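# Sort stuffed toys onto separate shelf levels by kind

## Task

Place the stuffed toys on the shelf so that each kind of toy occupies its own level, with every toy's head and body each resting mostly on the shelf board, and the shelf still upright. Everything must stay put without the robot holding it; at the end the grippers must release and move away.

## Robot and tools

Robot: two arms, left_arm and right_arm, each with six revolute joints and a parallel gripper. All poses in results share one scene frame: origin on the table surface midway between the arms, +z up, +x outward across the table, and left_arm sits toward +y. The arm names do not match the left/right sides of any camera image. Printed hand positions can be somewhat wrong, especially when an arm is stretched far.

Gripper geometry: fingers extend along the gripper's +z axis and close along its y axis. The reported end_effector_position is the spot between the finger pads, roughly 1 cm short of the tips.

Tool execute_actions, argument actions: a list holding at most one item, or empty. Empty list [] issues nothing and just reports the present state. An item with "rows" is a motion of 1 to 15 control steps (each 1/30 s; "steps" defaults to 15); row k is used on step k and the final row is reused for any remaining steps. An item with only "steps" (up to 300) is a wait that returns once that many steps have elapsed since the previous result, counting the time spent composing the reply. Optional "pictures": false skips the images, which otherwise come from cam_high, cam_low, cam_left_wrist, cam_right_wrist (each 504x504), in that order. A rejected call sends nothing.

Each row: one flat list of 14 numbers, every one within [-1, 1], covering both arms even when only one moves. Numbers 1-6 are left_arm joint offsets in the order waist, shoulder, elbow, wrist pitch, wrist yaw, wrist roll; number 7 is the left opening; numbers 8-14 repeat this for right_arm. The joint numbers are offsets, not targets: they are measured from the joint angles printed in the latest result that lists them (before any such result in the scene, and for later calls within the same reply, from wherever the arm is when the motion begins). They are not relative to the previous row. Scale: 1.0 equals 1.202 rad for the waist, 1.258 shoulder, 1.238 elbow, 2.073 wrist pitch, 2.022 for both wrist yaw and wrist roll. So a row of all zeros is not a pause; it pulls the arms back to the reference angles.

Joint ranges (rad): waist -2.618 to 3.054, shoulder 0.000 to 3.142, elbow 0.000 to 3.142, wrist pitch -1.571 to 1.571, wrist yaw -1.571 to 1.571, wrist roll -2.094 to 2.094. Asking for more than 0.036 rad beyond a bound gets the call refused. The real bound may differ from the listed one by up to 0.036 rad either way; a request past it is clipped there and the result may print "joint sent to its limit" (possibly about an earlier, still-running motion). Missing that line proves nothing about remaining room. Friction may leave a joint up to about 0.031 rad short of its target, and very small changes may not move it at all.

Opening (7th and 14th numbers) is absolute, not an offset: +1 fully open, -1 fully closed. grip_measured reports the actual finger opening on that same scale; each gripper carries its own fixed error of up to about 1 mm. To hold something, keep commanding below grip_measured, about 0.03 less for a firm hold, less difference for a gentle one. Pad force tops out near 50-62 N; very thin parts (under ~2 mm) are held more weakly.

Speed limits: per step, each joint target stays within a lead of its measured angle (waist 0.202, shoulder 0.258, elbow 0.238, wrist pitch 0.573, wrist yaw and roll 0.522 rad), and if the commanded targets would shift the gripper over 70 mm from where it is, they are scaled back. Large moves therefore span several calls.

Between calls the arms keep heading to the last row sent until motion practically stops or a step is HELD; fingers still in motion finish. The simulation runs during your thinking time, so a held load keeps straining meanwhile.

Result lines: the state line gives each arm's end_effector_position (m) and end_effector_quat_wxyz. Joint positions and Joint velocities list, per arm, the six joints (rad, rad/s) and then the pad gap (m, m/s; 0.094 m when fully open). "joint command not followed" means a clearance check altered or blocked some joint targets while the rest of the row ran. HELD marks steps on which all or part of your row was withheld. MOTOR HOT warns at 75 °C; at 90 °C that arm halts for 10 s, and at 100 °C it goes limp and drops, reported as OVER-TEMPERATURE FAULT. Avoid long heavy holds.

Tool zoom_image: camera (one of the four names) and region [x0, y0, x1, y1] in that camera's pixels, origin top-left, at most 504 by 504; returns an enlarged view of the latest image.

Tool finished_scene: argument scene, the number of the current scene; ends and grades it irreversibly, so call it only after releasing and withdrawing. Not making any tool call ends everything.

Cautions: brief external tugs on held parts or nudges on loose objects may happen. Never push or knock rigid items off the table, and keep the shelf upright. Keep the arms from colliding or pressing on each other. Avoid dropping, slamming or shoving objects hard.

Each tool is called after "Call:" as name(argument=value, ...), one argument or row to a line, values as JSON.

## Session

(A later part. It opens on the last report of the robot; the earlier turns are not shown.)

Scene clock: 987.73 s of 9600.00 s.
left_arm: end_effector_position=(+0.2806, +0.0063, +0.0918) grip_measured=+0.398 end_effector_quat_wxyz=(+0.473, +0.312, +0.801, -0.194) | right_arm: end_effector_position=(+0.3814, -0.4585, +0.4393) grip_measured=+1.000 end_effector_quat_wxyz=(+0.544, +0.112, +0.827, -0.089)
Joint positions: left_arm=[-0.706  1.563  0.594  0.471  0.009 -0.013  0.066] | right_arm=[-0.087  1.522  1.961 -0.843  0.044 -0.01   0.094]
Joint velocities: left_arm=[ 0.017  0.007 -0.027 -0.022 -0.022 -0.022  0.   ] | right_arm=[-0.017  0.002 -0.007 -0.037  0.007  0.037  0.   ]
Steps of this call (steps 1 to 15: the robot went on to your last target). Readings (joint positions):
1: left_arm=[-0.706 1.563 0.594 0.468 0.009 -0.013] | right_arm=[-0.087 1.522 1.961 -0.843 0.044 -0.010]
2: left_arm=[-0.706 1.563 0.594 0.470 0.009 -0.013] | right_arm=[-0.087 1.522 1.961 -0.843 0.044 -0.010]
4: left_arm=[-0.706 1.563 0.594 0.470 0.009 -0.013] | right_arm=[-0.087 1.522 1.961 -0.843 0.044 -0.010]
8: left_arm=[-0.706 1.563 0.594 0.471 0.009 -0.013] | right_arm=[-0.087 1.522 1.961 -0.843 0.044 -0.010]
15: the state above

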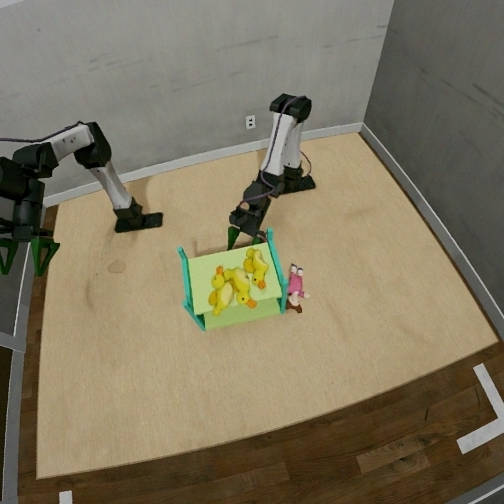

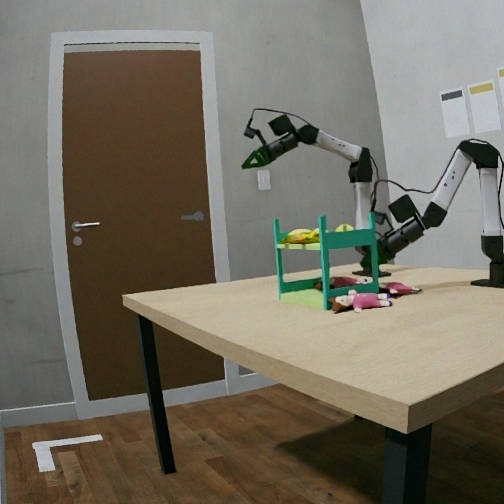

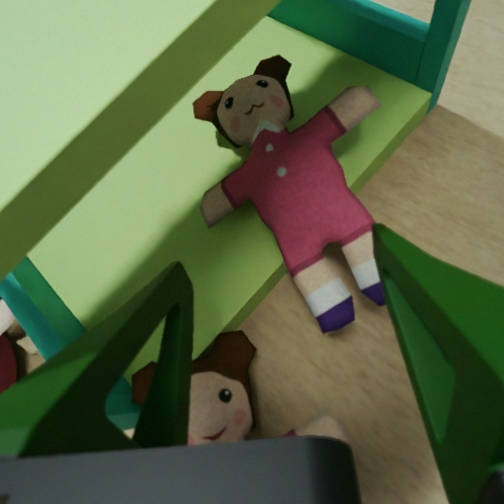

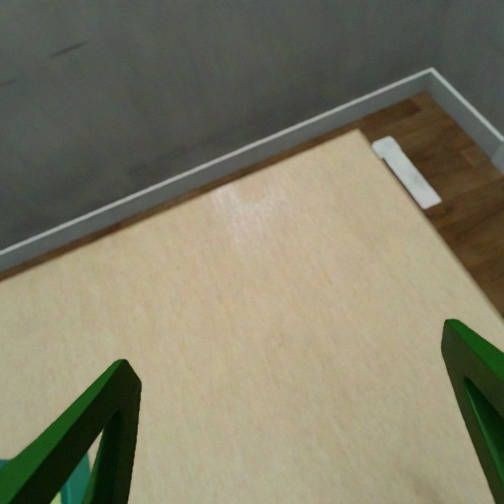

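Call:
execute_actions(
  actions=[
    {"rows":[[-0.03,0,0,0,0,0,0.2,0,0,0,0,0,0,1],[-0.04,0.05,0.02,0.01,0,0,0.1,0,0,0,0,0,0,1],[-0.04,0.1,0.03,0.02,0,0,0.1,0,0,0,0,0,0,1],[-0.04,0.15,0.05,0.03,0,0,0.1,0,0,0,0,0,0,1],[-0.04,0.2,0.06,0.04,0,0,0.1,0,0,0,0,0,0,1],[-0.04,0.23,0.065,0.05,0,0,0.1,0,0,0,0,0,0,1]],"steps":15},
  ],
  pictures=false,
)

Call:
execute_actions(
  actions=[
    {"steps":15},
  ],
)

Scene clock: 1002.90 s of 9600.00 s.
left_arm: end_effector_position=(+0.2764, -0.0173, +0.0107) grip_measured=+0.102 end_effector_quat_wxyz=(+0.406, +0.345, +0.827, -0.178) | right_arm: end_effector_position=(+0.3814, -0.4585, +0.4393) grip_measured=+1.000 end_effector_quat_wxyz=(+0.544, +0.112, +0.827, -0.089)
Joint positions: left_arm=[-0.751  1.86   0.66   0.548  0.01  -0.011  0.052] | right_arm=[-0.087  1.522  1.961 -0.843  0.044 -0.01   0.094]
Joint velocities: left_arm=[ 0.002 -0.002  0.012 -0.007  0.007  0.051  0.   ] | right_arm=[-0.012 -0.002 -0.002 -0.007 -0.037 -0.037  0.   ]
Steps of this call (steps 1 to 15: the robot went on to your last target; steps 16 to 90: nothing new was sent; then 11.67 s passed at rest; steps 91 to 105: all 15 steps of this action). Readings (joint positions):
91: left_arm=[-0.709 1.563 0.594 0.471 0.007 -0.013] | right_arm=[-0.087 1.522 1.961 -0.843 0.044 -0.010]
92: left_arm=[-0.717 1.569 0.594 0.474 0.006 -0.013] | right_arm=[-0.087 1.522 1.961 -0.843 0.044 -0.010]
94: left_arm=[-0.739 1.628 0.613 0.496 0.007 -0.013] | right_arm=[-0.087 1.522 1.961 -0.843 0.044 -0.010]
98: left_arm=[-0.750 1.829 0.661 0.538 0.007 -0.013] | right_arm=[-0.087 1.522 1.961 -0.843 0.044 -0.010]
105: the state above

Scene clock: 1003.40 s of 9600.00 s.
left_arm: end_effector_position=(+0.2764, -0.0173, +0.0107) grip_measured=+0.102 end_effector_quat_wxyz=(+0.406, +0.345, +0.827, -0.178) | right_arm: end_effector_position=(+0.3814, -0.4585, +0.4393) grip_measured=+1.000 end_effector_quat_wxyz=(+0.544, +0.112, +0.827, -0.089)
Joint positions: left_arm=[-0.751  1.86   0.66   0.548  0.01  -0.011  0.052] | right_arm=[-0.087  1.522  1.961 -0.843  0.044 -0.01   0.094]
Joint velocities: left_arm=[-0.007  0.002  0.002  0.066  0.007 -0.022  0.   ] | right_arm=[-0.002 -0.012  0.002 -0.022 -0.007  0.022  0.   ]
Steps of this call (steps 1 to 15: the robot went on to your last target). Readings (joint positions):
1: left_arm=[-0.751 1.860 0.660 0.548 0.010 -0.011] | right_arm=[-0.087 1.522 1.961 -0.843 0.044 -0.010]
2: left_arm=[-0.751 1.860 0.660 0.548 0.010 -0.011] | right_arm=[-0.087 1.522 1.961 -0.843 0.044 -0.010]
4: left_arm=[-0.751 1.860 0.660 0.548 0.010 -0.011] | right_arm=[-0.087 1.522 1.961 -0.843 0.044 -0.010]
8: left_arm=[-0.751 1.860 0.660 0.548 0.010 -0.011] | right_arm=[-0.087 1.522 1.961 -0.843 0.044 -0.010]
15: the state above
All arms were judged still, so your last target was given up. Only a new action makes them travel on or press farther. Fingers that are still opening or closing keep moving.

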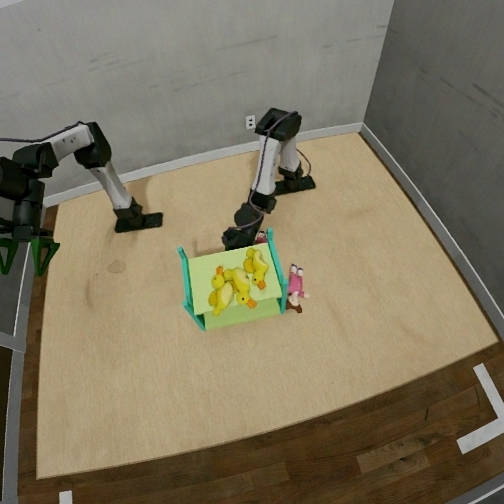

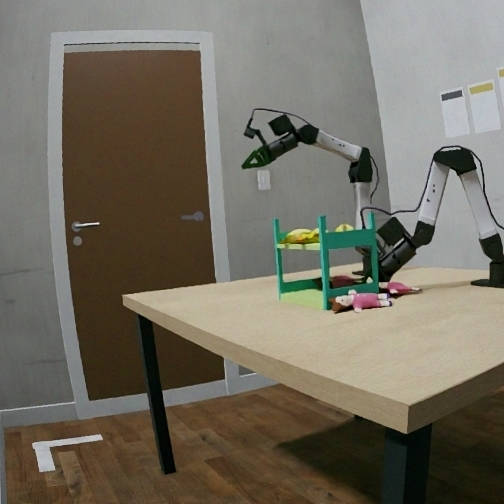

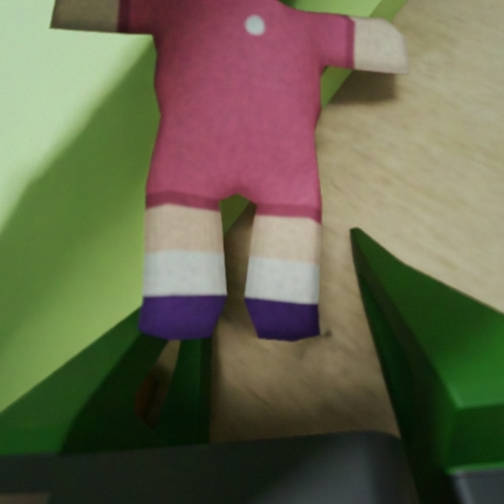

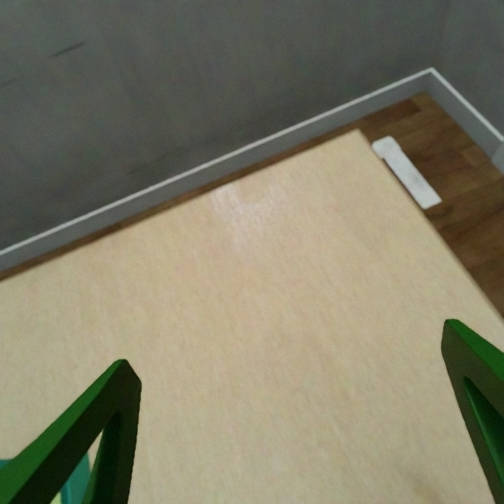

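Call:
execute_actions(
  actions=[
    {"rows":[[0.025,0,0,0.02,0,0,0.1,0,0,0,0,0,0,1],[0.025,0,0,0.02,0,0,0.1,0,0,0,0,0,0,1],[0.025,0.01,0.03,0.02,0,0,0.1,0,0,0,0,0,0,1],[0.025,0.01,0.03,0.02,0,0,-0.2,0,0,0,0,0,0,1],[0.025,0.01,0.03,0.02,0,0,-0.2,0,0,0,0,0,0,1],[0.025,0.01,0.03,0.02,0,0,-0.5,0,0,0,0,0,0,1],[0.025,0.01,0.03,0.02,0,0,-0.5,0,0,0,0,0,0,1],[0.025,0.01,0.03,0.02,0,0,-1,0,0,0,0,0,0,1]],"steps":15},
  ],
  pictures=false,
)

Call:
execute_actions(
  actions=[
    {"steps":15},
  ],
)

Scene clock: 1015.63 s of 9600.00 s.
left_arm: end_effector_position=(+0.2886, -0.0159, +0.0172) grip_measured=-0.980 end_effector_quat_wxyz=(+0.418, +0.334, +0.825, -0.181) | right_arm: end_effector_position=(+0.3814, -0.4585, +0.4393) grip_measured=+1.000 end_effector_quat_wxyz=(+0.544, +0.112, +0.827, -0.089)
Joint positions: left_arm=[-0.727  1.866  0.676  0.565  0.017 -0.011  0.001] | right_arm=[-0.087  1.522  1.961 -0.843  0.044 -0.01   0.094]
Joint velocities: left_arm=[-0.002  0.002 -0.012  0.066 -0.081 -0.007 -0.   ] | right_arm=[ 0.022  0.022 -0.012 -0.007 -0.022 -0.007  0.   ]
Steps of this call (steps 1 to 90: nothing new was sent; then 8.73 s passed at rest; steps 91 to 105: all 15 steps of this action). Readings (joint positions):
91: left_arm=[-0.749 1.860 0.660 0.549 0.011 -0.011] | right_arm=[-0.087 1.522 1.961 -0.843 0.044 -0.010]
92: left_arm=[-0.746 1.860 0.660 0.549 0.018 -0.011] | right_arm=[-0.087 1.522 1.961 -0.843 0.044 -0.010]
94: left_arm=[-0.740 1.863 0.664 0.550 0.024 -0.011] | right_arm=[-0.087 1.522 1.961 -0.843 0.044 -0.010]
98: left_arm=[-0.728 1.866 0.674 0.558 0.019 -0.011] | right_arm=[-0.087 1.522 1.961 -0.843 0.044 -0.010]
105: the state above

Scene clock: 1016.13 s of 9600.00 s.
left_arm: end_effector_position=(+0.2887, -0.0159, +0.0173) grip_measured=-0.980 end_effector_quat_wxyz=(+0.419, +0.334, +0.825, -0.181) | right_arm: end_effector_position=(+0.3814, -0.4585, +0.4393) grip_measured=+1.000 end_effector_quat_wxyz=(+0.544, +0.112, +0.827, -0.089)
Joint positions: left_arm=[-0.727  1.866  0.676  0.565  0.017 -0.011  0.001] | right_arm=[-0.087  1.522  1.961 -0.843  0.044 -0.01   0.094]
Joint velocities: left_arm=[ 0.012  0.002  0.017 -0.007  0.066 -0.007  0.   ] | right_arm=[-0.002  0.007  0.002  0.037  0.007 -0.007  0.   ]
Steps of this call (steps 1 to 15: the robot went on to your last target). Readings (joint positions):
1: left_arm=[-0.727 1.866 0.676 0.565 0.017 -0.011] | right_arm=[-0.087 1.522 1.961 -0.843 0.044 -0.010]
2: left_arm=[-0.727 1.866 0.676 0.565 0.017 -0.011] | right_arm=[-0.087 1.522 1.961 -0.843 0.044 -0.010]
4: left_arm=[-0.727 1.866 0.676 0.565 0.017 -0.011] | right_arm=[-0.087 1.522 1.961 -0.843 0.044 -0.010]
8: left_arm=[-0.727 1.866 0.676 0.565 0.017 -0.011] | right_arm=[-0.087 1.522 1.961 -0.843 0.044 -0.010]
15: the state above
All arms were judged still, so your last target was given up. Only a new action makes them travel on or press farther. Fingers that are still opening or closing keep moving.

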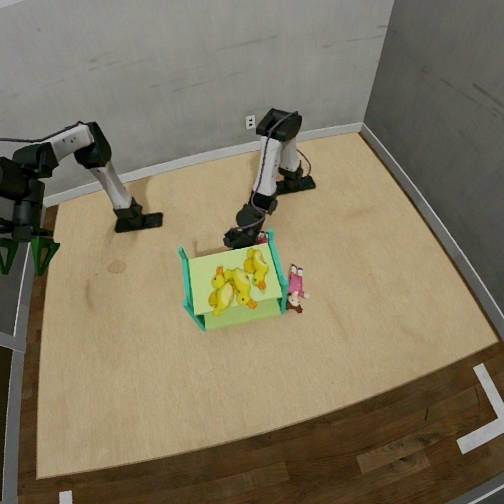

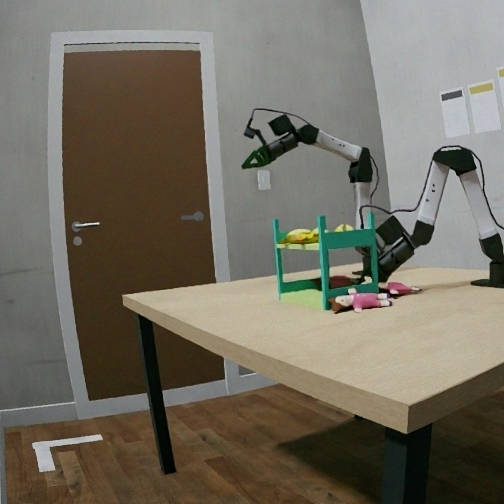

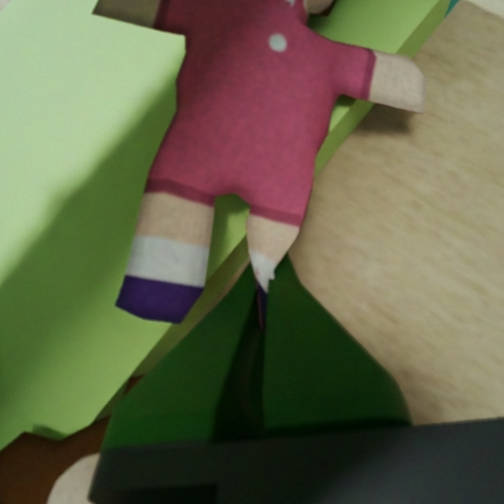

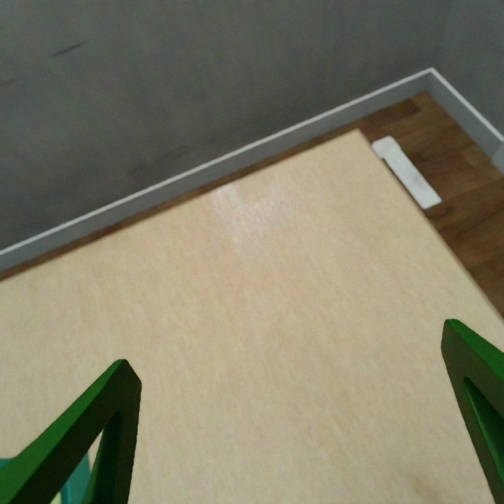

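Call:
execute_actions(
  actions=[
    {"rows":[[0,-0.03,0,0,0,0,-1,0,0,0,0,0,0,1],[0,-0.05,0.02,0,0,0,-1,0,0,0,0,0,0,1],[0,-0.05,0.05,-0.01,0,0,-1,0,0,0,0,0,0,1],[0,-0.03,0.09,-0.02,0,0,-1,0,0,0,0,0,0,1],[0,0,0.13,-0.04,0,0,-1,0,0,0,0,0,0,1],[0,0.02,0.165,-0.05,0,0,-1,0,0,0,0,0,0,1],[0,0.02,0.165,-0.05,0,0,-1,0,0,0,0,0,0,1],[0,0.02,0.165,-0.05,0,0,-1,0,0,0,0,0,0,1],[0,0.02,0.165,-0.05,0,0,-1,0,0,0,0,0,0,1],[0,0.02,0.165,-0.05,0,0,-0.4,0,0,0,0,0,0,1],[0,0.02,0.165,-0.05,0,0,0.2,0,0,0,0,0,0,1]],"steps":15},
  ],
  pictures=false,
)

Call:
execute_actions(
  actions=[
    {"rows":[[0,0,0,0,0,0,0.2,0,0,0,0,0,0,1],[0,-0.05,-0.05,0,0,0,0.2,0,0,0,0,0,0,1],[0,-0.1,-0.1,0.01,0,0,0.2,0,0,0,0,0,0,1],[0,-0.15,-0.15,0.02,0,0,0.2,0,0,0,0,0,0,1],[0,-0.21,-0.2,0.02,0,0,0.2,0,0,0,0,0,0,1],[0,-0.27,-0.24,0.02,0,0,0.2,0,0,0,0,0,0,1]],"steps":15},
  ],
  pictures=false,
)

Call:
execute_actions(
  actions=[
    {"steps":10},
  ],
)

Scene clock: 1030.57 s of 9600.00 s.
left_arm: end_effector_position=(+0.3249, -0.0512, +0.0642) grip_measured=+0.190 end_effector_quat_wxyz=(+0.456, +0.326, +0.805, -0.196) | right_arm: end_effector_position=(+0.3814, -0.4585, +0.4393) grip_measured=+1.000 end_effector_quat_wxyz=(+0.544, +0.112, +0.827, -0.089)
Joint positions: left_arm=[-0.727  1.882  0.872  0.477  0.017 -0.011  0.056] | right_arm=[-0.087  1.522  1.961 -0.843  0.044 -0.01   0.094]
Joint velocities: left_arm=[ 0.012  0.051 -0.022 -0.081  0.037 -0.037  0.017] | right_arm=[-0.007  0.022  0.002 -0.051 -0.066  0.051  0.   ]
Steps of this call (steps 1 to 90: nothing new was sent; then 10.93 s passed at rest; steps 91 to 105: all 15 steps of this action). Readings (joint positions):
91: left_arm=[-0.727 1.865 0.676 0.565 0.017 -0.011] | right_arm=[-0.087 1.522 1.961 -0.843 0.044 -0.010]
92: left_arm=[-0.727 1.858 0.676 0.560 0.017 -0.011] | right_arm=[-0.087 1.522 1.961 -0.843 0.044 -0.010]
94: left_arm=[-0.727 1.842 0.695 0.537 0.017 -0.011] | right_arm=[-0.087 1.522 1.961 -0.843 0.044 -0.010]
98: left_arm=[-0.727 1.877 0.842 0.496 0.017 -0.011] | right_arm=[-0.087 1.522 1.961 -0.843 0.044 -0.010]
105: the state above

Scene clock: 1031.07 s of 9600.00 s.
left_arm: end_effector_position=(+0.2746, -0.0022, +0.1014) grip_measured=+0.198 end_effector_quat_wxyz=(+0.484, +0.320, +0.787, -0.207) | right_arm: end_effector_position=(+0.3814, -0.4585, +0.4393) grip_measured=+1.000 end_effector_quat_wxyz=(+0.544, +0.112, +0.827, -0.089)
Joint positions: left_arm=[-0.727  1.548  0.586  0.501  0.017 -0.011  0.056] | right_arm=[-0.087  1.522  1.961 -0.843  0.044 -0.01   0.094]
Joint velocities: left_arm=[ 0.007 -0.007  0.017 -0.051 -0.007 -0.022 -0.   ] | right_arm=[-0.002  0.007 -0.002  0.007  0.007  0.007  0.   ]
Steps of this call (steps 1 to 15: all 15 steps of this action). Readings (joint positions):
1: left_arm=[-0.727 1.883 0.872 0.475 0.017 -0.011] | right_arm=[-0.087 1.522 1.961 -0.843 0.044 -0.010]
2: left_arm=[-0.727 1.878 0.866 0.475 0.017 -0.011] | right_arm=[-0.087 1.522 1.961 -0.843 0.044 -0.010]
4: left_arm=[-0.727 1.818 0.799 0.481 0.017 -0.011] | right_arm=[-0.087 1.522 1.961 -0.843 0.044 -0.010]
8: left_arm=[-0.727 1.584 0.599 0.483 0.017 -0.011] | right_arm=[-0.087 1.522 1.961 -0.843 0.044 -0.010]
15: the state above

Scene clock: 1031.40 s of 9600.00 s.
left_arm: end_effector_position=(+0.2746, -0.0022, +0.1014) grip_measured=+0.198 end_effector_quat_wxyz=(+0.484, +0.320, +0.787, -0.207) | right_arm: end_effector_position=(+0.3814, -0.4585, +0.4393) grip_measured=+1.000 end_effector_quat_wxyz=(+0.544, +0.112, +0.827, -0.089)
Joint positions: left_arm=[-0.727  1.548  0.586  0.501  0.017 -0.011  0.056] | right_arm=[-0.087  1.522  1.961 -0.843  0.044 -0.01   0.094]
Joint velocities: left_arm=[-0.007 -0.002  0.012 -0.007 -0.007  0.066  0.001] | right_arm=[ 0.012  0.002 -0.002 -0.007 -0.037 -0.022  0.   ]
Steps of this call (steps 1 to 10: the robot went on to your last target). Readings (joint positions):
1: left_arm=[-0.727 1.548 0.586 0.501 0.017 -0.011] | right_arm=[-0.087 1.522 1.961 -0.843 0.044 -0.010]
2: left_arm=[-0.727 1.548 0.586 0.501 0.017 -0.011] | right_arm=[-0.087 1.522 1.961 -0.843 0.044 -0.010]
4: left_arm=[-0.727 1.548 0.586 0.501 0.017 -0.011] | right_arm=[-0.087 1.522 1.961 -0.843 0.044 -0.010]
8: left_arm=[-0.727 1.548 0.586 0.501 0.017 -0.011] | right_arm=[-0.087 1.522 1.961 -0.843 0.044 -0.010]
10: the state above

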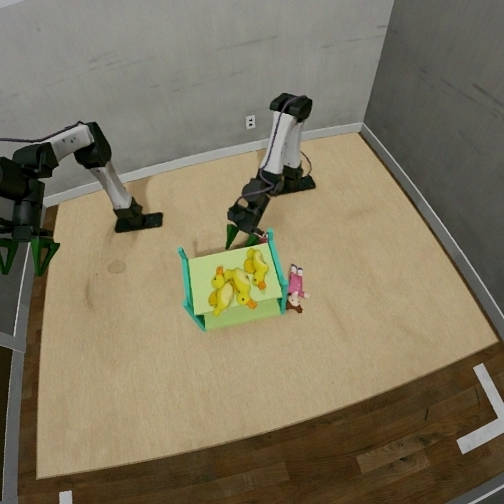

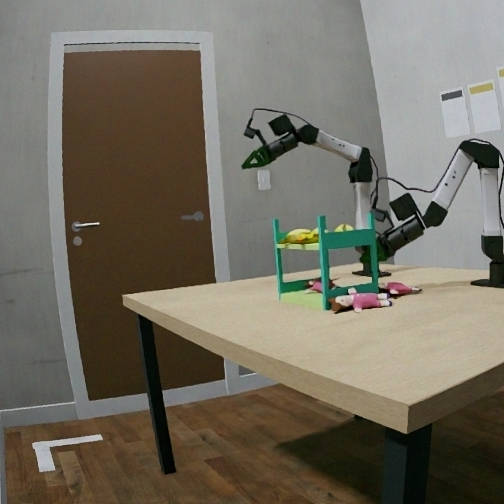

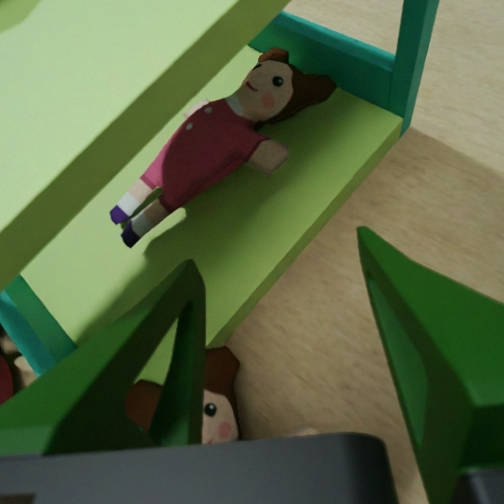

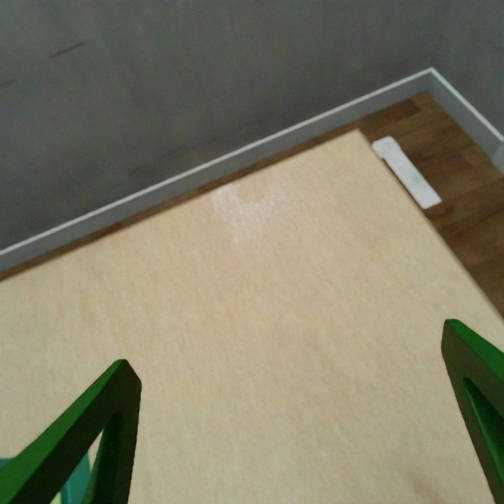

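Call:
execute_actions(
  actions=[
    {"rows":[[0,-0.15,-0.1,-0.04,0,0,0.6,0,0,0,0,0,0,1],[0,-0.3,-0.2,-0.1,0,0,0.6,0,0,0,0,0,0,1],[0.05,-0.45,-0.28,-0.15,0,0,0.6,0,0,0,0,0,0,1],[0.1,-0.54,-0.31,-0.2,0,0,0.6,0,0,0,0,0,0,1]],"steps":15},
  ],
  pictures=false,
)

Call:
execute_actions(
  actions=[
    {"steps":20},
  ],
)

Scene clock: 1043.73 s of 9600.00 s.
left_arm: end_effector_position=(+0.1992, +0.1169, +0.0789) grip_measured=+0.598 end_effector_quat_wxyz=(+0.455, +0.282, +0.828, -0.165) | right_arm: end_effector_position=(+0.3814, -0.4585, +0.4393) grip_measured=+1.000 end_effector_quat_wxyz=(+0.544, +0.112, +0.827, -0.089)
Joint positions: left_arm=[-0.613  0.878  0.2    0.117  0.016 -0.011  0.075] | right_arm=[-0.087  1.522  1.961 -0.843  0.044 -0.01   0.094]
Joint velocities: left_arm=[-0.007  0.002 -0.007 -0.271 -0.081  0.022 -0.   ] | right_arm=[ 0.002  0.007  0.002 -0.037  0.051 -0.037  0.   ]
Steps of this call (steps 1 to 15: the robot went on to your last target; steps 16 to 90: nothing new was sent; then 8.83 s passed at rest; steps 91 to 105: all 15 steps of this action). Readings (joint positions):
91: left_arm=[-0.727 1.527 0.573 0.494 0.017 -0.011] | right_arm=[-0.087 1.522 1.961 -0.843 0.044 -0.010]
92: left_arm=[-0.727 1.469 0.527 0.474 0.017 -0.011] | right_arm=[-0.087 1.522 1.961 -0.843 0.044 -0.010]
94: left_arm=[-0.709 1.329 0.420 0.412 0.021 -0.011] | right_arm=[-0.087 1.522 1.961 -0.843 0.044 -0.010]
98: left_arm=[-0.623 1.034 0.237 0.226 0.017 -0.011] | right_arm=[-0.087 1.522 1.961 -0.843 0.044 -0.010]
105: the state above

Scene clock: 1044.40 s of 9600.00 s.
left_arm: end_effector_position=(+0.1964, +0.1191, +0.0733) grip_measured=+0.598 end_effector_quat_wxyz=(+0.443, +0.284, +0.835, -0.162) | right_arm: end_effector_position=(+0.3814, -0.4585, +0.4393) grip_measured=+1.000 end_effector_quat_wxyz=(+0.544, +0.112, +0.827, -0.089)
Joint positions: left_arm=[-0.613  0.878  0.2    0.09   0.016 -0.011  0.075] | right_arm=[-0.087  1.522  1.961 -0.843  0.044 -0.01   0.094]
Joint velocities: left_arm=[-0.002 -0.002  0.012 -0.022 -0.022 -0.007  0.   ] | right_arm=[-0.002 -0.046 -0.007 -0.007 -0.037  0.037  0.   ]
Steps of this call (steps 1 to 20: the robot went on to your last target). Readings (joint positions):
1: left_arm=[-0.613 0.878 0.200 0.110 0.016 -0.011] | right_arm=[-0.087 1.522 1.961 -0.843 0.044 -0.010]
2: left_arm=[-0.613 0.878 0.200 0.106 0.016 -0.011] | right_arm=[-0.087 1.522 1.961 -0.843 0.044 -0.010]
4: left_arm=[-0.613 0.878 0.200 0.099 0.016 -0.011] | right_arm=[-0.087 1.522 1.961 -0.843 0.044 -0.010]
8: left_arm=[-0.613 0.878 0.200 0.093 0.016 -0.011] | right_arm=[-0.087 1.522 1.961 -0.843 0.044 -0.010]
20: the state above

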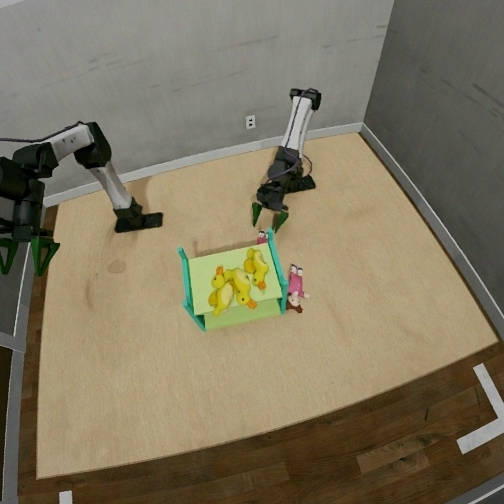

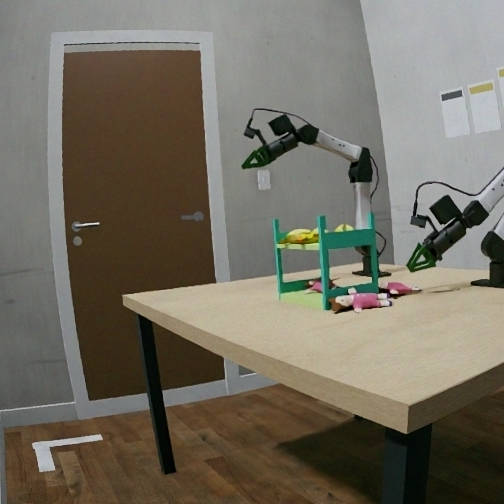

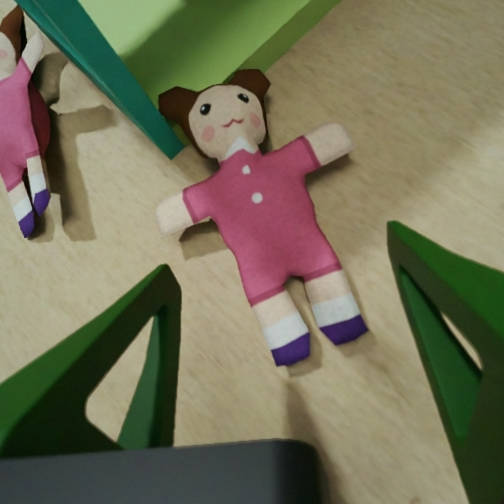

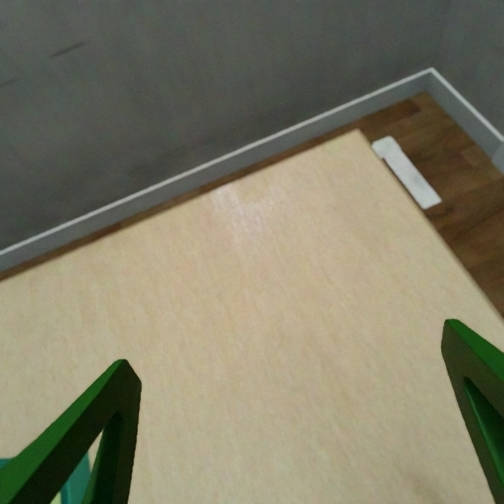

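Call:
execute_actions(
  actions=[
    {"rows":[[0,0.1,0.02,0.04,0,0,0.6,0,0,0,0,0,0,1],[0,0.2,0.04,0.09,0,0,0.6,0,0,0,0,0,0,1],[0,0.3,0.06,0.14,0,0,0.6,0,0,0,0,0,0,1],[0,0.4,0.08,0.18,0,0,0.6,0,0,0,0,0,0,1],[0,0.48,0.1,0.21,0,0,0.6,0,0,0,0,0,0,1],[0,0.54,0.105,0.225,0,0,0.6,0,0,0,0,0,0,1]],"steps":15},
  ],
  pictures=false,
)

Call:
execute_actions(
  actions=[
    {"steps":20},
  ],
)

Scene clock: 1052.73 s of 9600.00 s.
left_arm: end_effector_position=(+0.2425, +0.0845, +0.0095) grip_measured=+0.598 end_effector_quat_wxyz=(+0.397, +0.294, +0.858, -0.141) | right_arm: end_effector_position=(+0.3814, -0.4585, +0.4393) grip_measured=+1.000 end_effector_quat_wxyz=(+0.544, +0.112, +0.827, -0.089)
Joint positions: left_arm=[-0.614  1.546  0.325  0.521  0.01  -0.004  0.075] | right_arm=[-0.087  1.522  1.961 -0.843  0.044 -0.01   0.094]
Joint velocities: left_arm=[ 0.007  0.022  0.012  0.037  0.037 -0.022  0.001] | right_arm=[-0.022 -0.032 -0.027  0.022 -0.066  0.081  0.   ]
Steps of this call (steps 1 to 15: the robot went on to your last target; steps 16 to 90: nothing new was sent; then 4.83 s passed at rest; steps 91 to 105: all 15 steps of this action). Readings (joint positions):
91: left_arm=[-0.613 0.893 0.200 0.100 0.016 -0.011] | right_arm=[-0.087 1.522 1.961 -0.843 0.044 -0.010]
92: left_arm=[-0.613 0.946 0.208 0.129 0.016 -0.011] | right_arm=[-0.087 1.522 1.961 -0.843 0.044 -0.010]
94: left_arm=[-0.613 1.121 0.241 0.219 0.016 -0.011] | right_arm=[-0.087 1.522 1.961 -0.843 0.044 -0.010]
98: left_arm=[-0.613 1.470 0.319 0.415 0.016 -0.011] | right_arm=[-0.087 1.522 1.961 -0.843 0.044 -0.010]
105: the state above

Scene clock: 1053.40 s of 9600.00 s.
left_arm: end_effector_position=(+0.2437, +0.0836, +0.0113) grip_measured=+0.598 end_effector_quat_wxyz=(+0.402, +0.293, +0.856, -0.143) | right_arm: end_effector_position=(+0.3814, -0.4585, +0.4393) grip_measured=+1.000 end_effector_quat_wxyz=(+0.544, +0.112, +0.827, -0.089)
Joint positions: left_arm=[-0.614  1.546  0.325  0.531  0.01  -0.004  0.075] | right_arm=[-0.087  1.522  1.961 -0.843  0.044 -0.01   0.094]
Joint velocities: left_arm=[-0.002 -0.002  0.002 -0.095  0.022  0.007 -0.   ] | right_arm=[-0.007 -0.012  0.007 -0.066 -0.022  0.007  0.   ]
Steps of this call (steps 1 to 20: the robot went on to your last target). Readings (joint positions):
1: left_arm=[-0.614 1.546 0.325 0.523 0.010 -0.004] | right_arm=[-0.087 1.522 1.961 -0.843 0.044 -0.010]
2: left_arm=[-0.614 1.546 0.325 0.525 0.010 -0.004] | right_arm=[-0.087 1.522 1.961 -0.843 0.044 -0.010]
4: left_arm=[-0.614 1.546 0.325 0.528 0.010 -0.004] | right_arm=[-0.087 1.522 1.961 -0.843 0.044 -0.010]
8: left_arm=[-0.614 1.546 0.325 0.530 0.010 -0.004] | right_arm=[-0.087 1.522 1.961 -0.843 0.044 -0.010]
20: the state above

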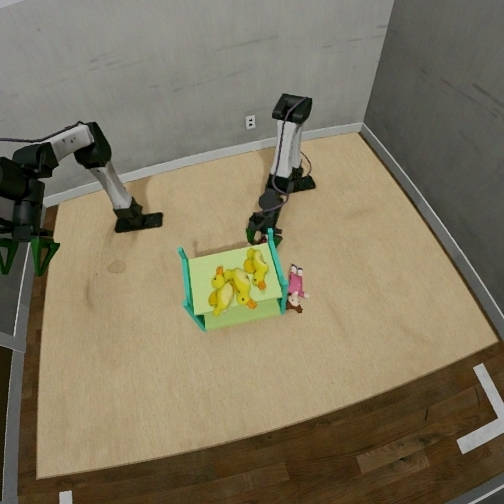

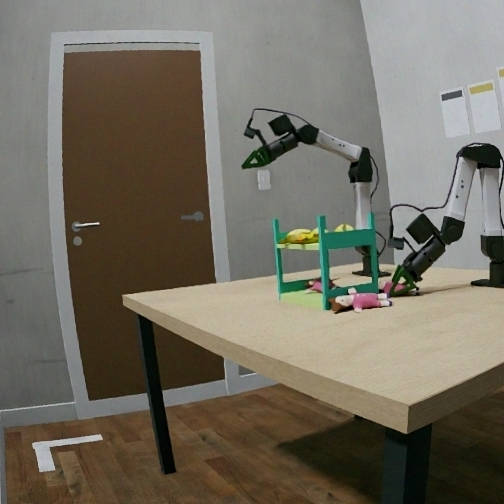

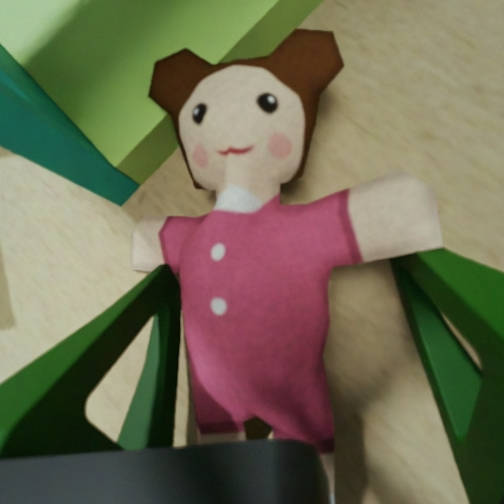

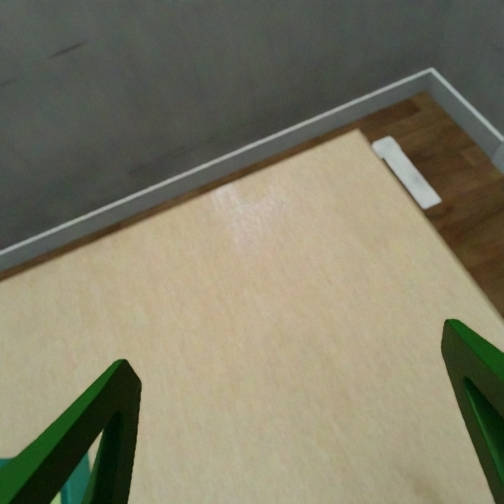

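Call:
execute_actions(
  actions=[
    {"rows":[[0,0,0,0.005,0,0,0.3,0,0,0,0,0,0,1],[0,0,0,0.005,0,0,0.3,0,0,0,0,0,0,1],[0,0,0,0.005,0,0,-0.1,0,0,0,0,0,0,1],[0,0,0,0.005,0,0,-0.1,0,0,0,0,0,0,1],[0,0,0,0.005,0,0,-0.5,0,0,0,0,0,0,1],[0,0,0,0.005,0,0,-0.5,0,0,0,0,0,0,1],[0,0,0,0.005,0,0,-1,0,0,0,0,0,0,1]],"steps":15},
  ],
  pictures=false,
)

Call:
execute_actions(
  actions=[
    {"steps":20},
  ],
  pictures=false,
)

Call:
execute_actions(
  actions=[
    {"rows":[[0,-0.03,-0.02,0,0,0,-1,0,0,0,0,0,0,1],[0,-0.07,-0.04,0,0,0,-1,0,0,0,0,0,0,1],[0,-0.11,-0.06,0,0,0,-1,0,0,0,0,0,0,1],[0,-0.15,-0.07,0,0,0,-1,0,0,0,0,0,0,1],[-0.02,-0.18,-0.08,0,0,0,-1,0,0,0,0,0,0,1],[-0.04,-0.18,-0.08,0,0,0,-1,0,0,0,0,0,0,1],[-0.07,-0.18,-0.08,0,0,0,-1,0,0,0,0,0,0,1]],"steps":15},
  ],
)

Scene clock: 1066.57 s of 9600.00 s.
left_arm: end_effector_position=(+0.2469, +0.0829, +0.0149) grip_measured=-0.951 end_effector_quat_wxyz=(+0.411, +0.290, +0.853, -0.142) | right_arm: end_effector_position=(+0.3814, -0.4585, +0.4393) grip_measured=+1.000 end_effector_quat_wxyz=(+0.544, +0.112, +0.827, -0.089)
Joint positions: left_arm=[-0.614  1.546  0.325  0.55   0.002 -0.004  0.002] | right_arm=[-0.087  1.522  1.961 -0.843  0.044 -0.01   0.094]
Joint velocities: left_arm=[-0.007 -0.007  0.007 -0.066 -0.095 -0.095 -0.001] | right_arm=[-0.007  0.002 -0.002  0.022 -0.007  0.037  0.   ]
Steps of this call (steps 1 to 15: the robot went on to your last target; steps 16 to 90: nothing new was sent; then 9.67 s passed at rest; steps 91 to 105: all 15 steps of this action). Readings (joint positions):
91: left_arm=[-0.614 1.546 0.325 0.531 0.010 -0.004] | right_arm=[-0.087 1.522 1.961 -0.843 0.044 -0.010]
92: left_arm=[-0.614 1.546 0.325 0.531 0.010 -0.004] | right_arm=[-0.087 1.522 1.961 -0.843 0.044 -0.010]
94: left_arm=[-0.614 1.546 0.325 0.531 0.009 -0.004] | right_arm=[-0.087 1.522 1.961 -0.843 0.044 -0.010]
98: left_arm=[-0.614 1.546 0.325 0.537 0.008 -0.004] | right_arm=[-0.087 1.522 1.961 -0.843 0.044 -0.010]
105: the state above

Scene clock: 1067.23 s of 9600.00 s.
left_arm: end_effector_position=(+0.2469, +0.0829, +0.0150) grip_measured=-0.951 end_effector_quat_wxyz=(+0.411, +0.290, +0.853, -0.142) | right_arm: end_effector_position=(+0.3814, -0.4585, +0.4393) grip_measured=+1.000 end_effector_quat_wxyz=(+0.544, +0.112, +0.827, -0.089)
Joint positions: left_arm=[-0.614  1.546  0.325  0.55   0.001 -0.004  0.002] | right_arm=[-0.087  1.522  1.961 -0.843  0.044 -0.01   0.094]
Joint velocities: left_arm=[-0.002  0.002 -0.017  0.022 -0.095  0.066  0.   ] | right_arm=[-0.017 -0.007  0.002  0.022 -0.007  0.022  0.   ]
Steps of this call (steps 1 to 15: the robot went on to your last target; steps 16 to 20: nothing new was sent). Readings (joint positions):
1: left_arm=[-0.614 1.546 0.325 0.550 0.002 -0.004] | right_arm=[-0.087 1.522 1.961 -0.843 0.044 -0.010]
2: left_arm=[-0.614 1.546 0.325 0.550 0.001 -0.004] | right_arm=[-0.087 1.522 1.961 -0.843 0.044 -0.010]
4: left_arm=[-0.614 1.546 0.325 0.550 0.001 -0.004] | right_arm=[-0.087 1.522 1.961 -0.843 0.044 -0.010]
8: left_arm=[-0.614 1.546 0.325 0.550 0.001 -0.004] | right_arm=[-0.087 1.522 1.961 -0.843 0.044 -0.010]
20: the state above
All arms were judged still, so your last target was given up. Only a new action makes them travel on or press farther. Fingers that are still opening or closing keep moving.

Scene clock: 1067.73 s of 9600.00 s.
left_arm: end_effector_position=(+0.2193, +0.0711, +0.0511) grip_measured=-0.951 end_effector_quat_wxyz=(+0.454, +0.313, +0.815, -0.177) | right_arm: end_effector_position=(+0.3814, -0.4585, +0.4393) grip_measured=+1.000 end_effector_quat_wxyz=(+0.544, +0.112, +0.827, -0.089)
Joint positions: left_arm=[-0.693  1.332  0.239  0.541  0.001 -0.004  0.002] | right_arm=[-0.087  1.522  1.961 -0.843  0.044 -0.01   0.094]
Joint velocities: left_arm=[-0.002 -0.007 -0.007 -0.051 -0.007 -0.095  0.   ] | right_arm=[ 0.002  0.002 -0.002 -0.051 -0.007  0.007  0.   ]
Steps of this call (steps 1 to 15: all 15 steps of this action). Readings (joint positions):
1: left_arm=[-0.614 1.543 0.325 0.550 0.001 -0.004] | right_arm=[-0.087 1.522 1.961 -0.843 0.044 -0.010]
2: left_arm=[-0.614 1.529 0.319 0.550 -0.001 -0.004] | right_arm=[-0.087 1.522 1.961 -0.843 0.044 -0.010]
4: left_arm=[-0.614 1.459 0.285 0.547 -0.001 -0.004] | right_arm=[-0.087 1.522 1.961 -0.843 0.044 -0.010]
8: left_arm=[-0.664 1.337 0.239 0.543 -0.004 -0.004] | right_arm=[-0.087 1.522 1.961 -0.843 0.044 -0.010]
15: the state above

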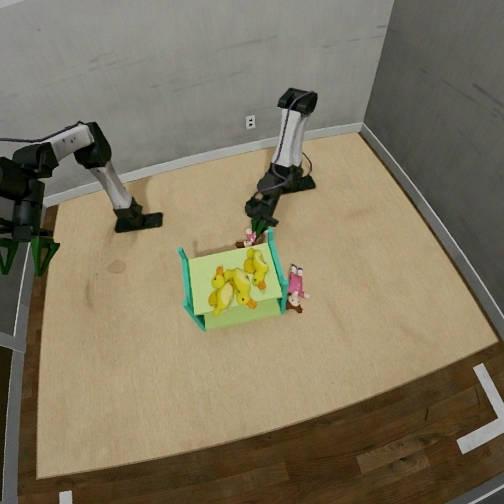

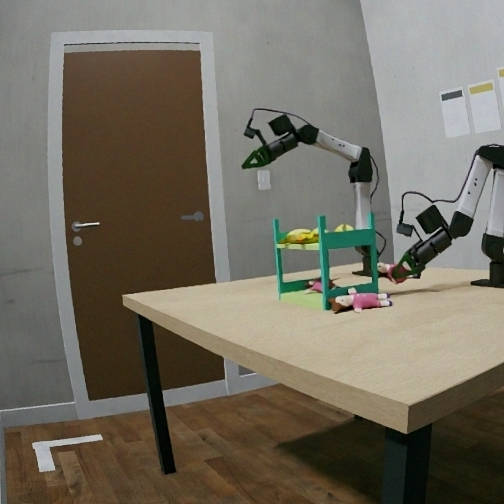

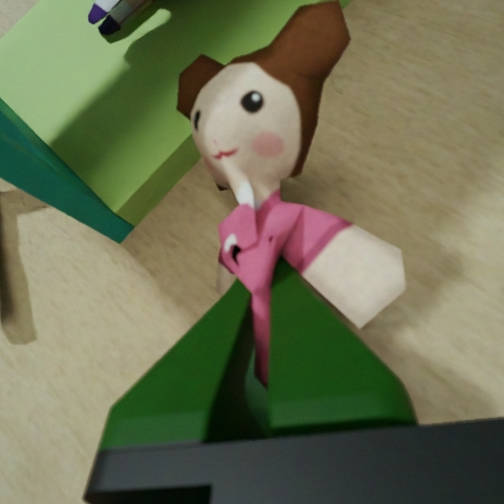

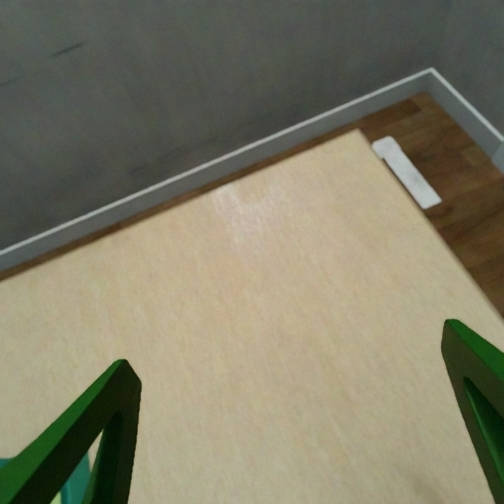

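Call:
execute_actions(
  actions=[
    {"rows":[[0,0,0.05,0,0,0,-1,0,0,0,0,0,0,1],[0,0.03,0.1,0,0,0,-1,0,0,0,0,0,0,1],[0,0.08,0.16,0,0,0,-1,0,0,0,0,0,0,1],[0,0.13,0.22,-0.01,0,0,-1,0,0,0,0,0,0,1],[0,0.19,0.28,-0.01,0,0,-1,0,0,0,0,0,0,1],[0,0.26,0.35,-0.02,0,0,-1,0,0,0,0,0,0,1]],"steps":15},
  ],
  pictures=false,
)

Call:
execute_actions(
  actions=[
    {"steps":15},
  ],
  pictures=false,
)

Call:
execute_actions(
  actions=[
    {"rows":[[0,0.04,0.04,0,0,0,-1,0,0,0,0,0,0,1],[0,0.08,0.08,-0.01,0,0,-1,0,0,0,0,0,0,1],[0,0.13,0.12,-0.015,0,0,-1,0,0,0,0,0,0,1],[0,0.18,0.165,-0.02,0,0,-1,0,0,0,0,0,0,1]],"steps":15},
  ],
  pictures=false,
)

Call:
execute_actions(
  actions=[
    {"rows":[[0,0,0,0,0,0,-1,0,0,0,0,0,0,1],[0,0,0,0,0,0,-0.5,0,0,0,0,0,0,1],[0,0,0,0,0,0,0,0,0,0,0,0,0,1],[0,0,0,0,0,0,0.3,0,0,0,0,0,0,1],[0,0,0,0,0,0,0.3,0,0,0,0,0,0,1],[0,0,0,0,0,0,0.3,0,0,0,0,0,0,1],[0,0,0,0,0,0,0.3,0,0,0,0,0,0,1],[0,-0.05,-0.05,0,0,0,0.3,0,0,0,0,0,0,1],[0,-0.1,-0.1,0.01,0,0,0.3,0,0,0,0,0,0,1],[0,-0.15,-0.15,0.02,0,0,0.3,0,0,0,0,0,0,1],[0,-0.21,-0.2,0.02,0,0,0.3,0,0,0,0,0,0,1],[0,-0.27,-0.24,0.02,0,0,0.3,0,0,0,0,0,0,1]],"steps":15},
  ],
  pictures=false,
)

Call:
execute_actions(
  actions=[
    {"steps":12},
  ],
)

Scene clock: 1085.90 s of 9600.00 s.
left_arm: end_effector_position=(+0.3012, -0.0034, +0.0898) grip_measured=-0.951 end_effector_quat_wxyz=(+0.480, +0.308, +0.800, -0.187) | right_arm: end_effector_position=(+0.3814, -0.4585, +0.4393) grip_measured=+1.000 end_effector_quat_wxyz=(+0.544, +0.112, +0.827, -0.089)
Joint positions: left_arm=[-0.693  1.652  0.666  0.497  0.001 -0.004  0.002] | right_arm=[-0.087  1.522  1.961 -0.843  0.044 -0.01   0.094]
Joint velocities: left_arm=[-0.002 -0.007  0.012 -0.022  0.037 -0.007 -0.001] | right_arm=[-0.002  0.022  0.012  0.051 -0.066  0.051  0.   ]
Steps of this call (steps 1 to 15: the robot went on to your last target; steps 16 to 90: nothing new was sent; then 14.67 s passed at rest; steps 91 to 105: all 15 steps of this action). Readings (joint positions):
91: left_arm=[-0.693 1.332 0.243 0.537 0.001 -0.004] | right_arm=[-0.087 1.522 1.961 -0.843 0.044 -0.010]
92: left_arm=[-0.693 1.337 0.259 0.525 0.001 -0.004] | right_arm=[-0.087 1.522 1.961 -0.843 0.044 -0.010]
94: left_arm=[-0.693 1.397 0.347 0.504 0.001 -0.004] | right_arm=[-0.087 1.522 1.961 -0.843 0.044 -0.010]
98: left_arm=[-0.693 1.622 0.626 0.505 0.001 -0.004] | right_arm=[-0.087 1.522 1.961 -0.843 0.044 -0.010]
105: the state above

Scene clock: 1086.40 s of 9600.00 s.
left_arm: end_effector_position=(+0.3008, -0.0030, +0.0888) grip_measured=-0.951 end_effector_quat_wxyz=(+0.478, +0.308, +0.801, -0.186) | right_arm: end_effector_position=(+0.3814, -0.4585, +0.4393) grip_measured=+1.000 end_effector_quat_wxyz=(+0.544, +0.112, +0.827, -0.089)
Joint positions: left_arm=[-0.693  1.652  0.666  0.492  0.001 -0.004  0.002] | right_arm=[-0.087  1.522  1.961 -0.843  0.044 -0.01   0.094]
Joint velocities: left_arm=[-0.002 -0.012 -0.002 -0.007 -0.022 -0.066 -0.001] | right_arm=[-0.002 -0.002  0.007 -0.007  0.037 -0.007  0.   ]
Steps of this call (steps 1 to 15: the robot went on to your last target). Readings (joint positions):
1: left_arm=[-0.693 1.652 0.666 0.496 0.001 -0.004] | right_arm=[-0.087 1.522 1.961 -0.843 0.044 -0.010]
2: left_arm=[-0.693 1.652 0.666 0.495 0.001 -0.004] | right_arm=[-0.087 1.522 1.961 -0.843 0.044 -0.010]
4: left_arm=[-0.693 1.652 0.666 0.494 0.001 -0.004] | right_arm=[-0.087 1.522 1.961 -0.843 0.044 -0.010]
8: left_arm=[-0.693 1.652 0.666 0.493 0.001 -0.004] | right_arm=[-0.087 1.522 1.961 -0.843 0.044 -0.010]
15: the state above
All arms were judged still, so your last target was given up. Only a new action makes them travel on or press farther. Fingers that are still opening or closing keep moving.

Scene clock: 1086.90 s of 9600.00 s.
left_arm: end_effector_position=(+0.3298, -0.0294, +0.0475) grip_measured=-0.951 end_effector_quat_wxyz=(+0.438, +0.317, +0.824, -0.171) | right_arm: end_effector_position=(+0.3814, -0.4585, +0.4393) grip_measured=+1.000 end_effector_quat_wxyz=(+0.544, +0.112, +0.827, -0.089)
Joint positions: left_arm=[-0.693  1.885  0.85   0.444  0.001 -0.004  0.002] | right_arm=[-0.087  1.522  1.961 -0.843  0.044 -0.01   0.094]
Joint velocities: left_arm=[-0.017 -0.012 -0.027  0.022  0.051 -0.007 -0.001] | right_arm=[-0.002 -0.002 -0.012  0.022  0.022  0.037  0.   ]
Steps of this call (steps 1 to 15: all 15 steps of this action). Readings (joint positions):
1: left_arm=[-0.693 1.657 0.669 0.491 0.001 -0.004] | right_arm=[-0.087 1.522 1.961 -0.843 0.044 -0.010]
2: left_arm=[-0.693 1.675 0.685 0.488 0.001 -0.004] | right_arm=[-0.087 1.522 1.961 -0.843 0.044 -0.010]
4: left_arm=[-0.693 1.758 0.760 0.476 0.001 -0.004] | right_arm=[-0.087 1.522 1.961 -0.843 0.044 -0.010]
8: left_arm=[-0.693 1.880 0.850 0.464 0.001 -0.004] | right_arm=[-0.087 1.522 1.961 -0.843 0.044 -0.010]
15: the state above

Scene clock: 1087.40 s of 9600.00 s.
left_arm: end_effector_position=(+0.2775, +0.0183, +0.0774) grip_measured=+0.298 end_effector_quat_wxyz=(+0.458, +0.313, +0.813, -0.179) | right_arm: end_effector_position=(+0.3814, -0.4585, +0.4393) grip_measured=+1.000 end_effector_quat_wxyz=(+0.544, +0.112, +0.827, -0.089)
Joint positions: left_arm=[-0.693  1.561  0.565  0.454  0.001 -0.004  0.061] | right_arm=[-0.087  1.522  1.961 -0.843  0.044 -0.01   0.094]
Joint velocities: left_arm=[-0.002 -0.466 -0.173  0.095 -0.022  0.022 -0.001] | right_arm=[ 0.002 -0.007 -0.002  0.007 -0.007  0.022  0.   ]
Steps of this call (steps 1 to 15: all 15 steps of this action). Readings (joint positions):
1: left_arm=[-0.693 1.885 0.850 0.444 0.001 -0.004] | right_arm=[-0.087 1.522 1.961 -0.843 0.044 -0.010]
2: left_arm=[-0.693 1.885 0.850 0.443 0.001 -0.004] | right_arm=[-0.087 1.522 1.961 -0.843 0.044 -0.010]
4: left_arm=[-0.693 1.885 0.850 0.443 0.001 -0.004] | right_arm=[-0.087 1.522 1.961 -0.843 0.044 -0.010]
8: left_arm=[-0.693 1.880 0.843 0.443 0.001 -0.004] | right_arm=[-0.087 1.522 1.961 -0.843 0.044 -0.010]
15: the state above

Scene clock: 1087.80 s of 9600.00 s.
left_arm: end_effector_position=(+0.2786, +0.0173, +0.0836) grip_measured=+0.298 end_effector_quat_wxyz=(+0.467, +0.311, +0.808, -0.182) | right_arm: end_effector_position=(+0.3814, -0.4585, +0.4393) grip_measured=+1.000 end_effector_quat_wxyz=(+0.544, +0.112, +0.827, -0.089)
Joint positions: left_arm=[-0.693  1.551  0.563  0.467  0.001 -0.004  0.061] | right_arm=[-0.087  1.522  1.961 -0.843  0.044 -0.01   0.094]
Joint velocities: left_arm=[-0.007  0.017 -0.012 -0.007 -0.037  0.022  0.001] | right_arm=[ 0.017 -0.012 -0.002 -0.022 -0.037 -0.037  0.   ]
Steps of this call (steps 1 to 12: the robot went on to your last target). Readings (joint positions):
1: left_arm=[-0.693 1.552 0.563 0.458 0.001 -0.004] | right_arm=[-0.087 1.522 1.961 -0.843 0.044 -0.010]
2: left_arm=[-0.693 1.551 0.563 0.464 0.001 -0.004] | right_arm=[-0.087 1.522 1.961 -0.843 0.044 -0.010]
4: left_arm=[-0.693 1.551 0.563 0.467 0.001 -0.004] | right_arm=[-0.087 1.522 1.961 -0.843 0.044 -0.010]
8: left_arm=[-0.693 1.551 0.563 0.467 0.001 -0.004] | right_arm=[-0.087 1.522 1.961 -0.843 0.044 -0.010]
12: the state above

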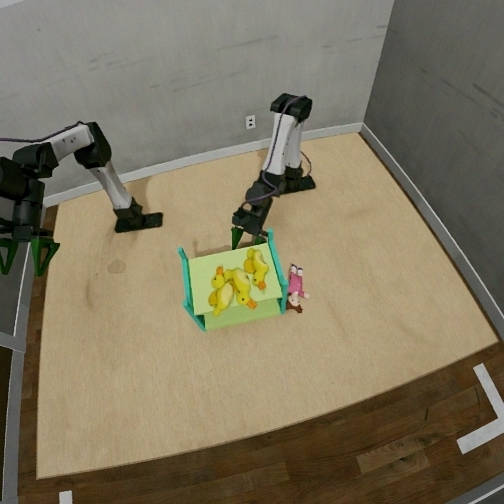

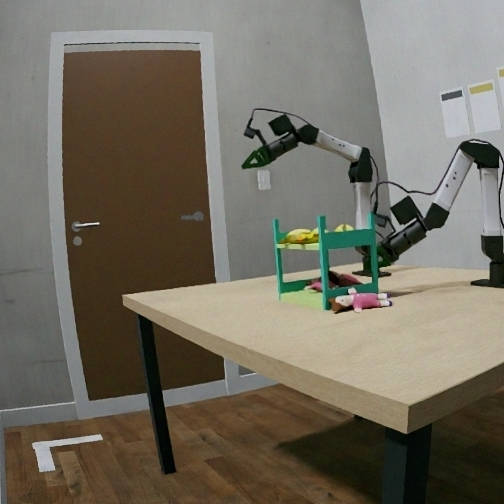

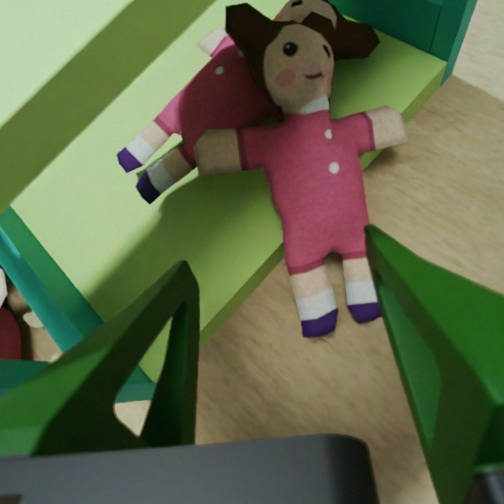

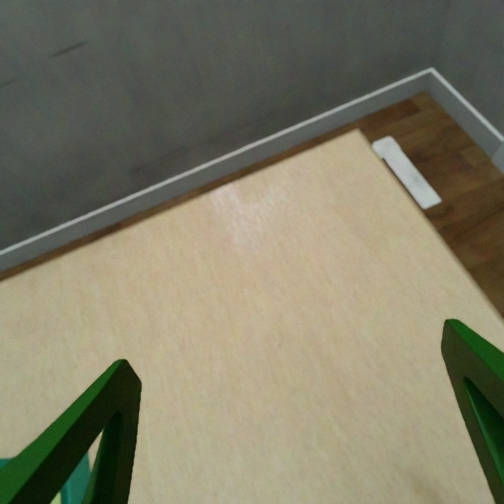

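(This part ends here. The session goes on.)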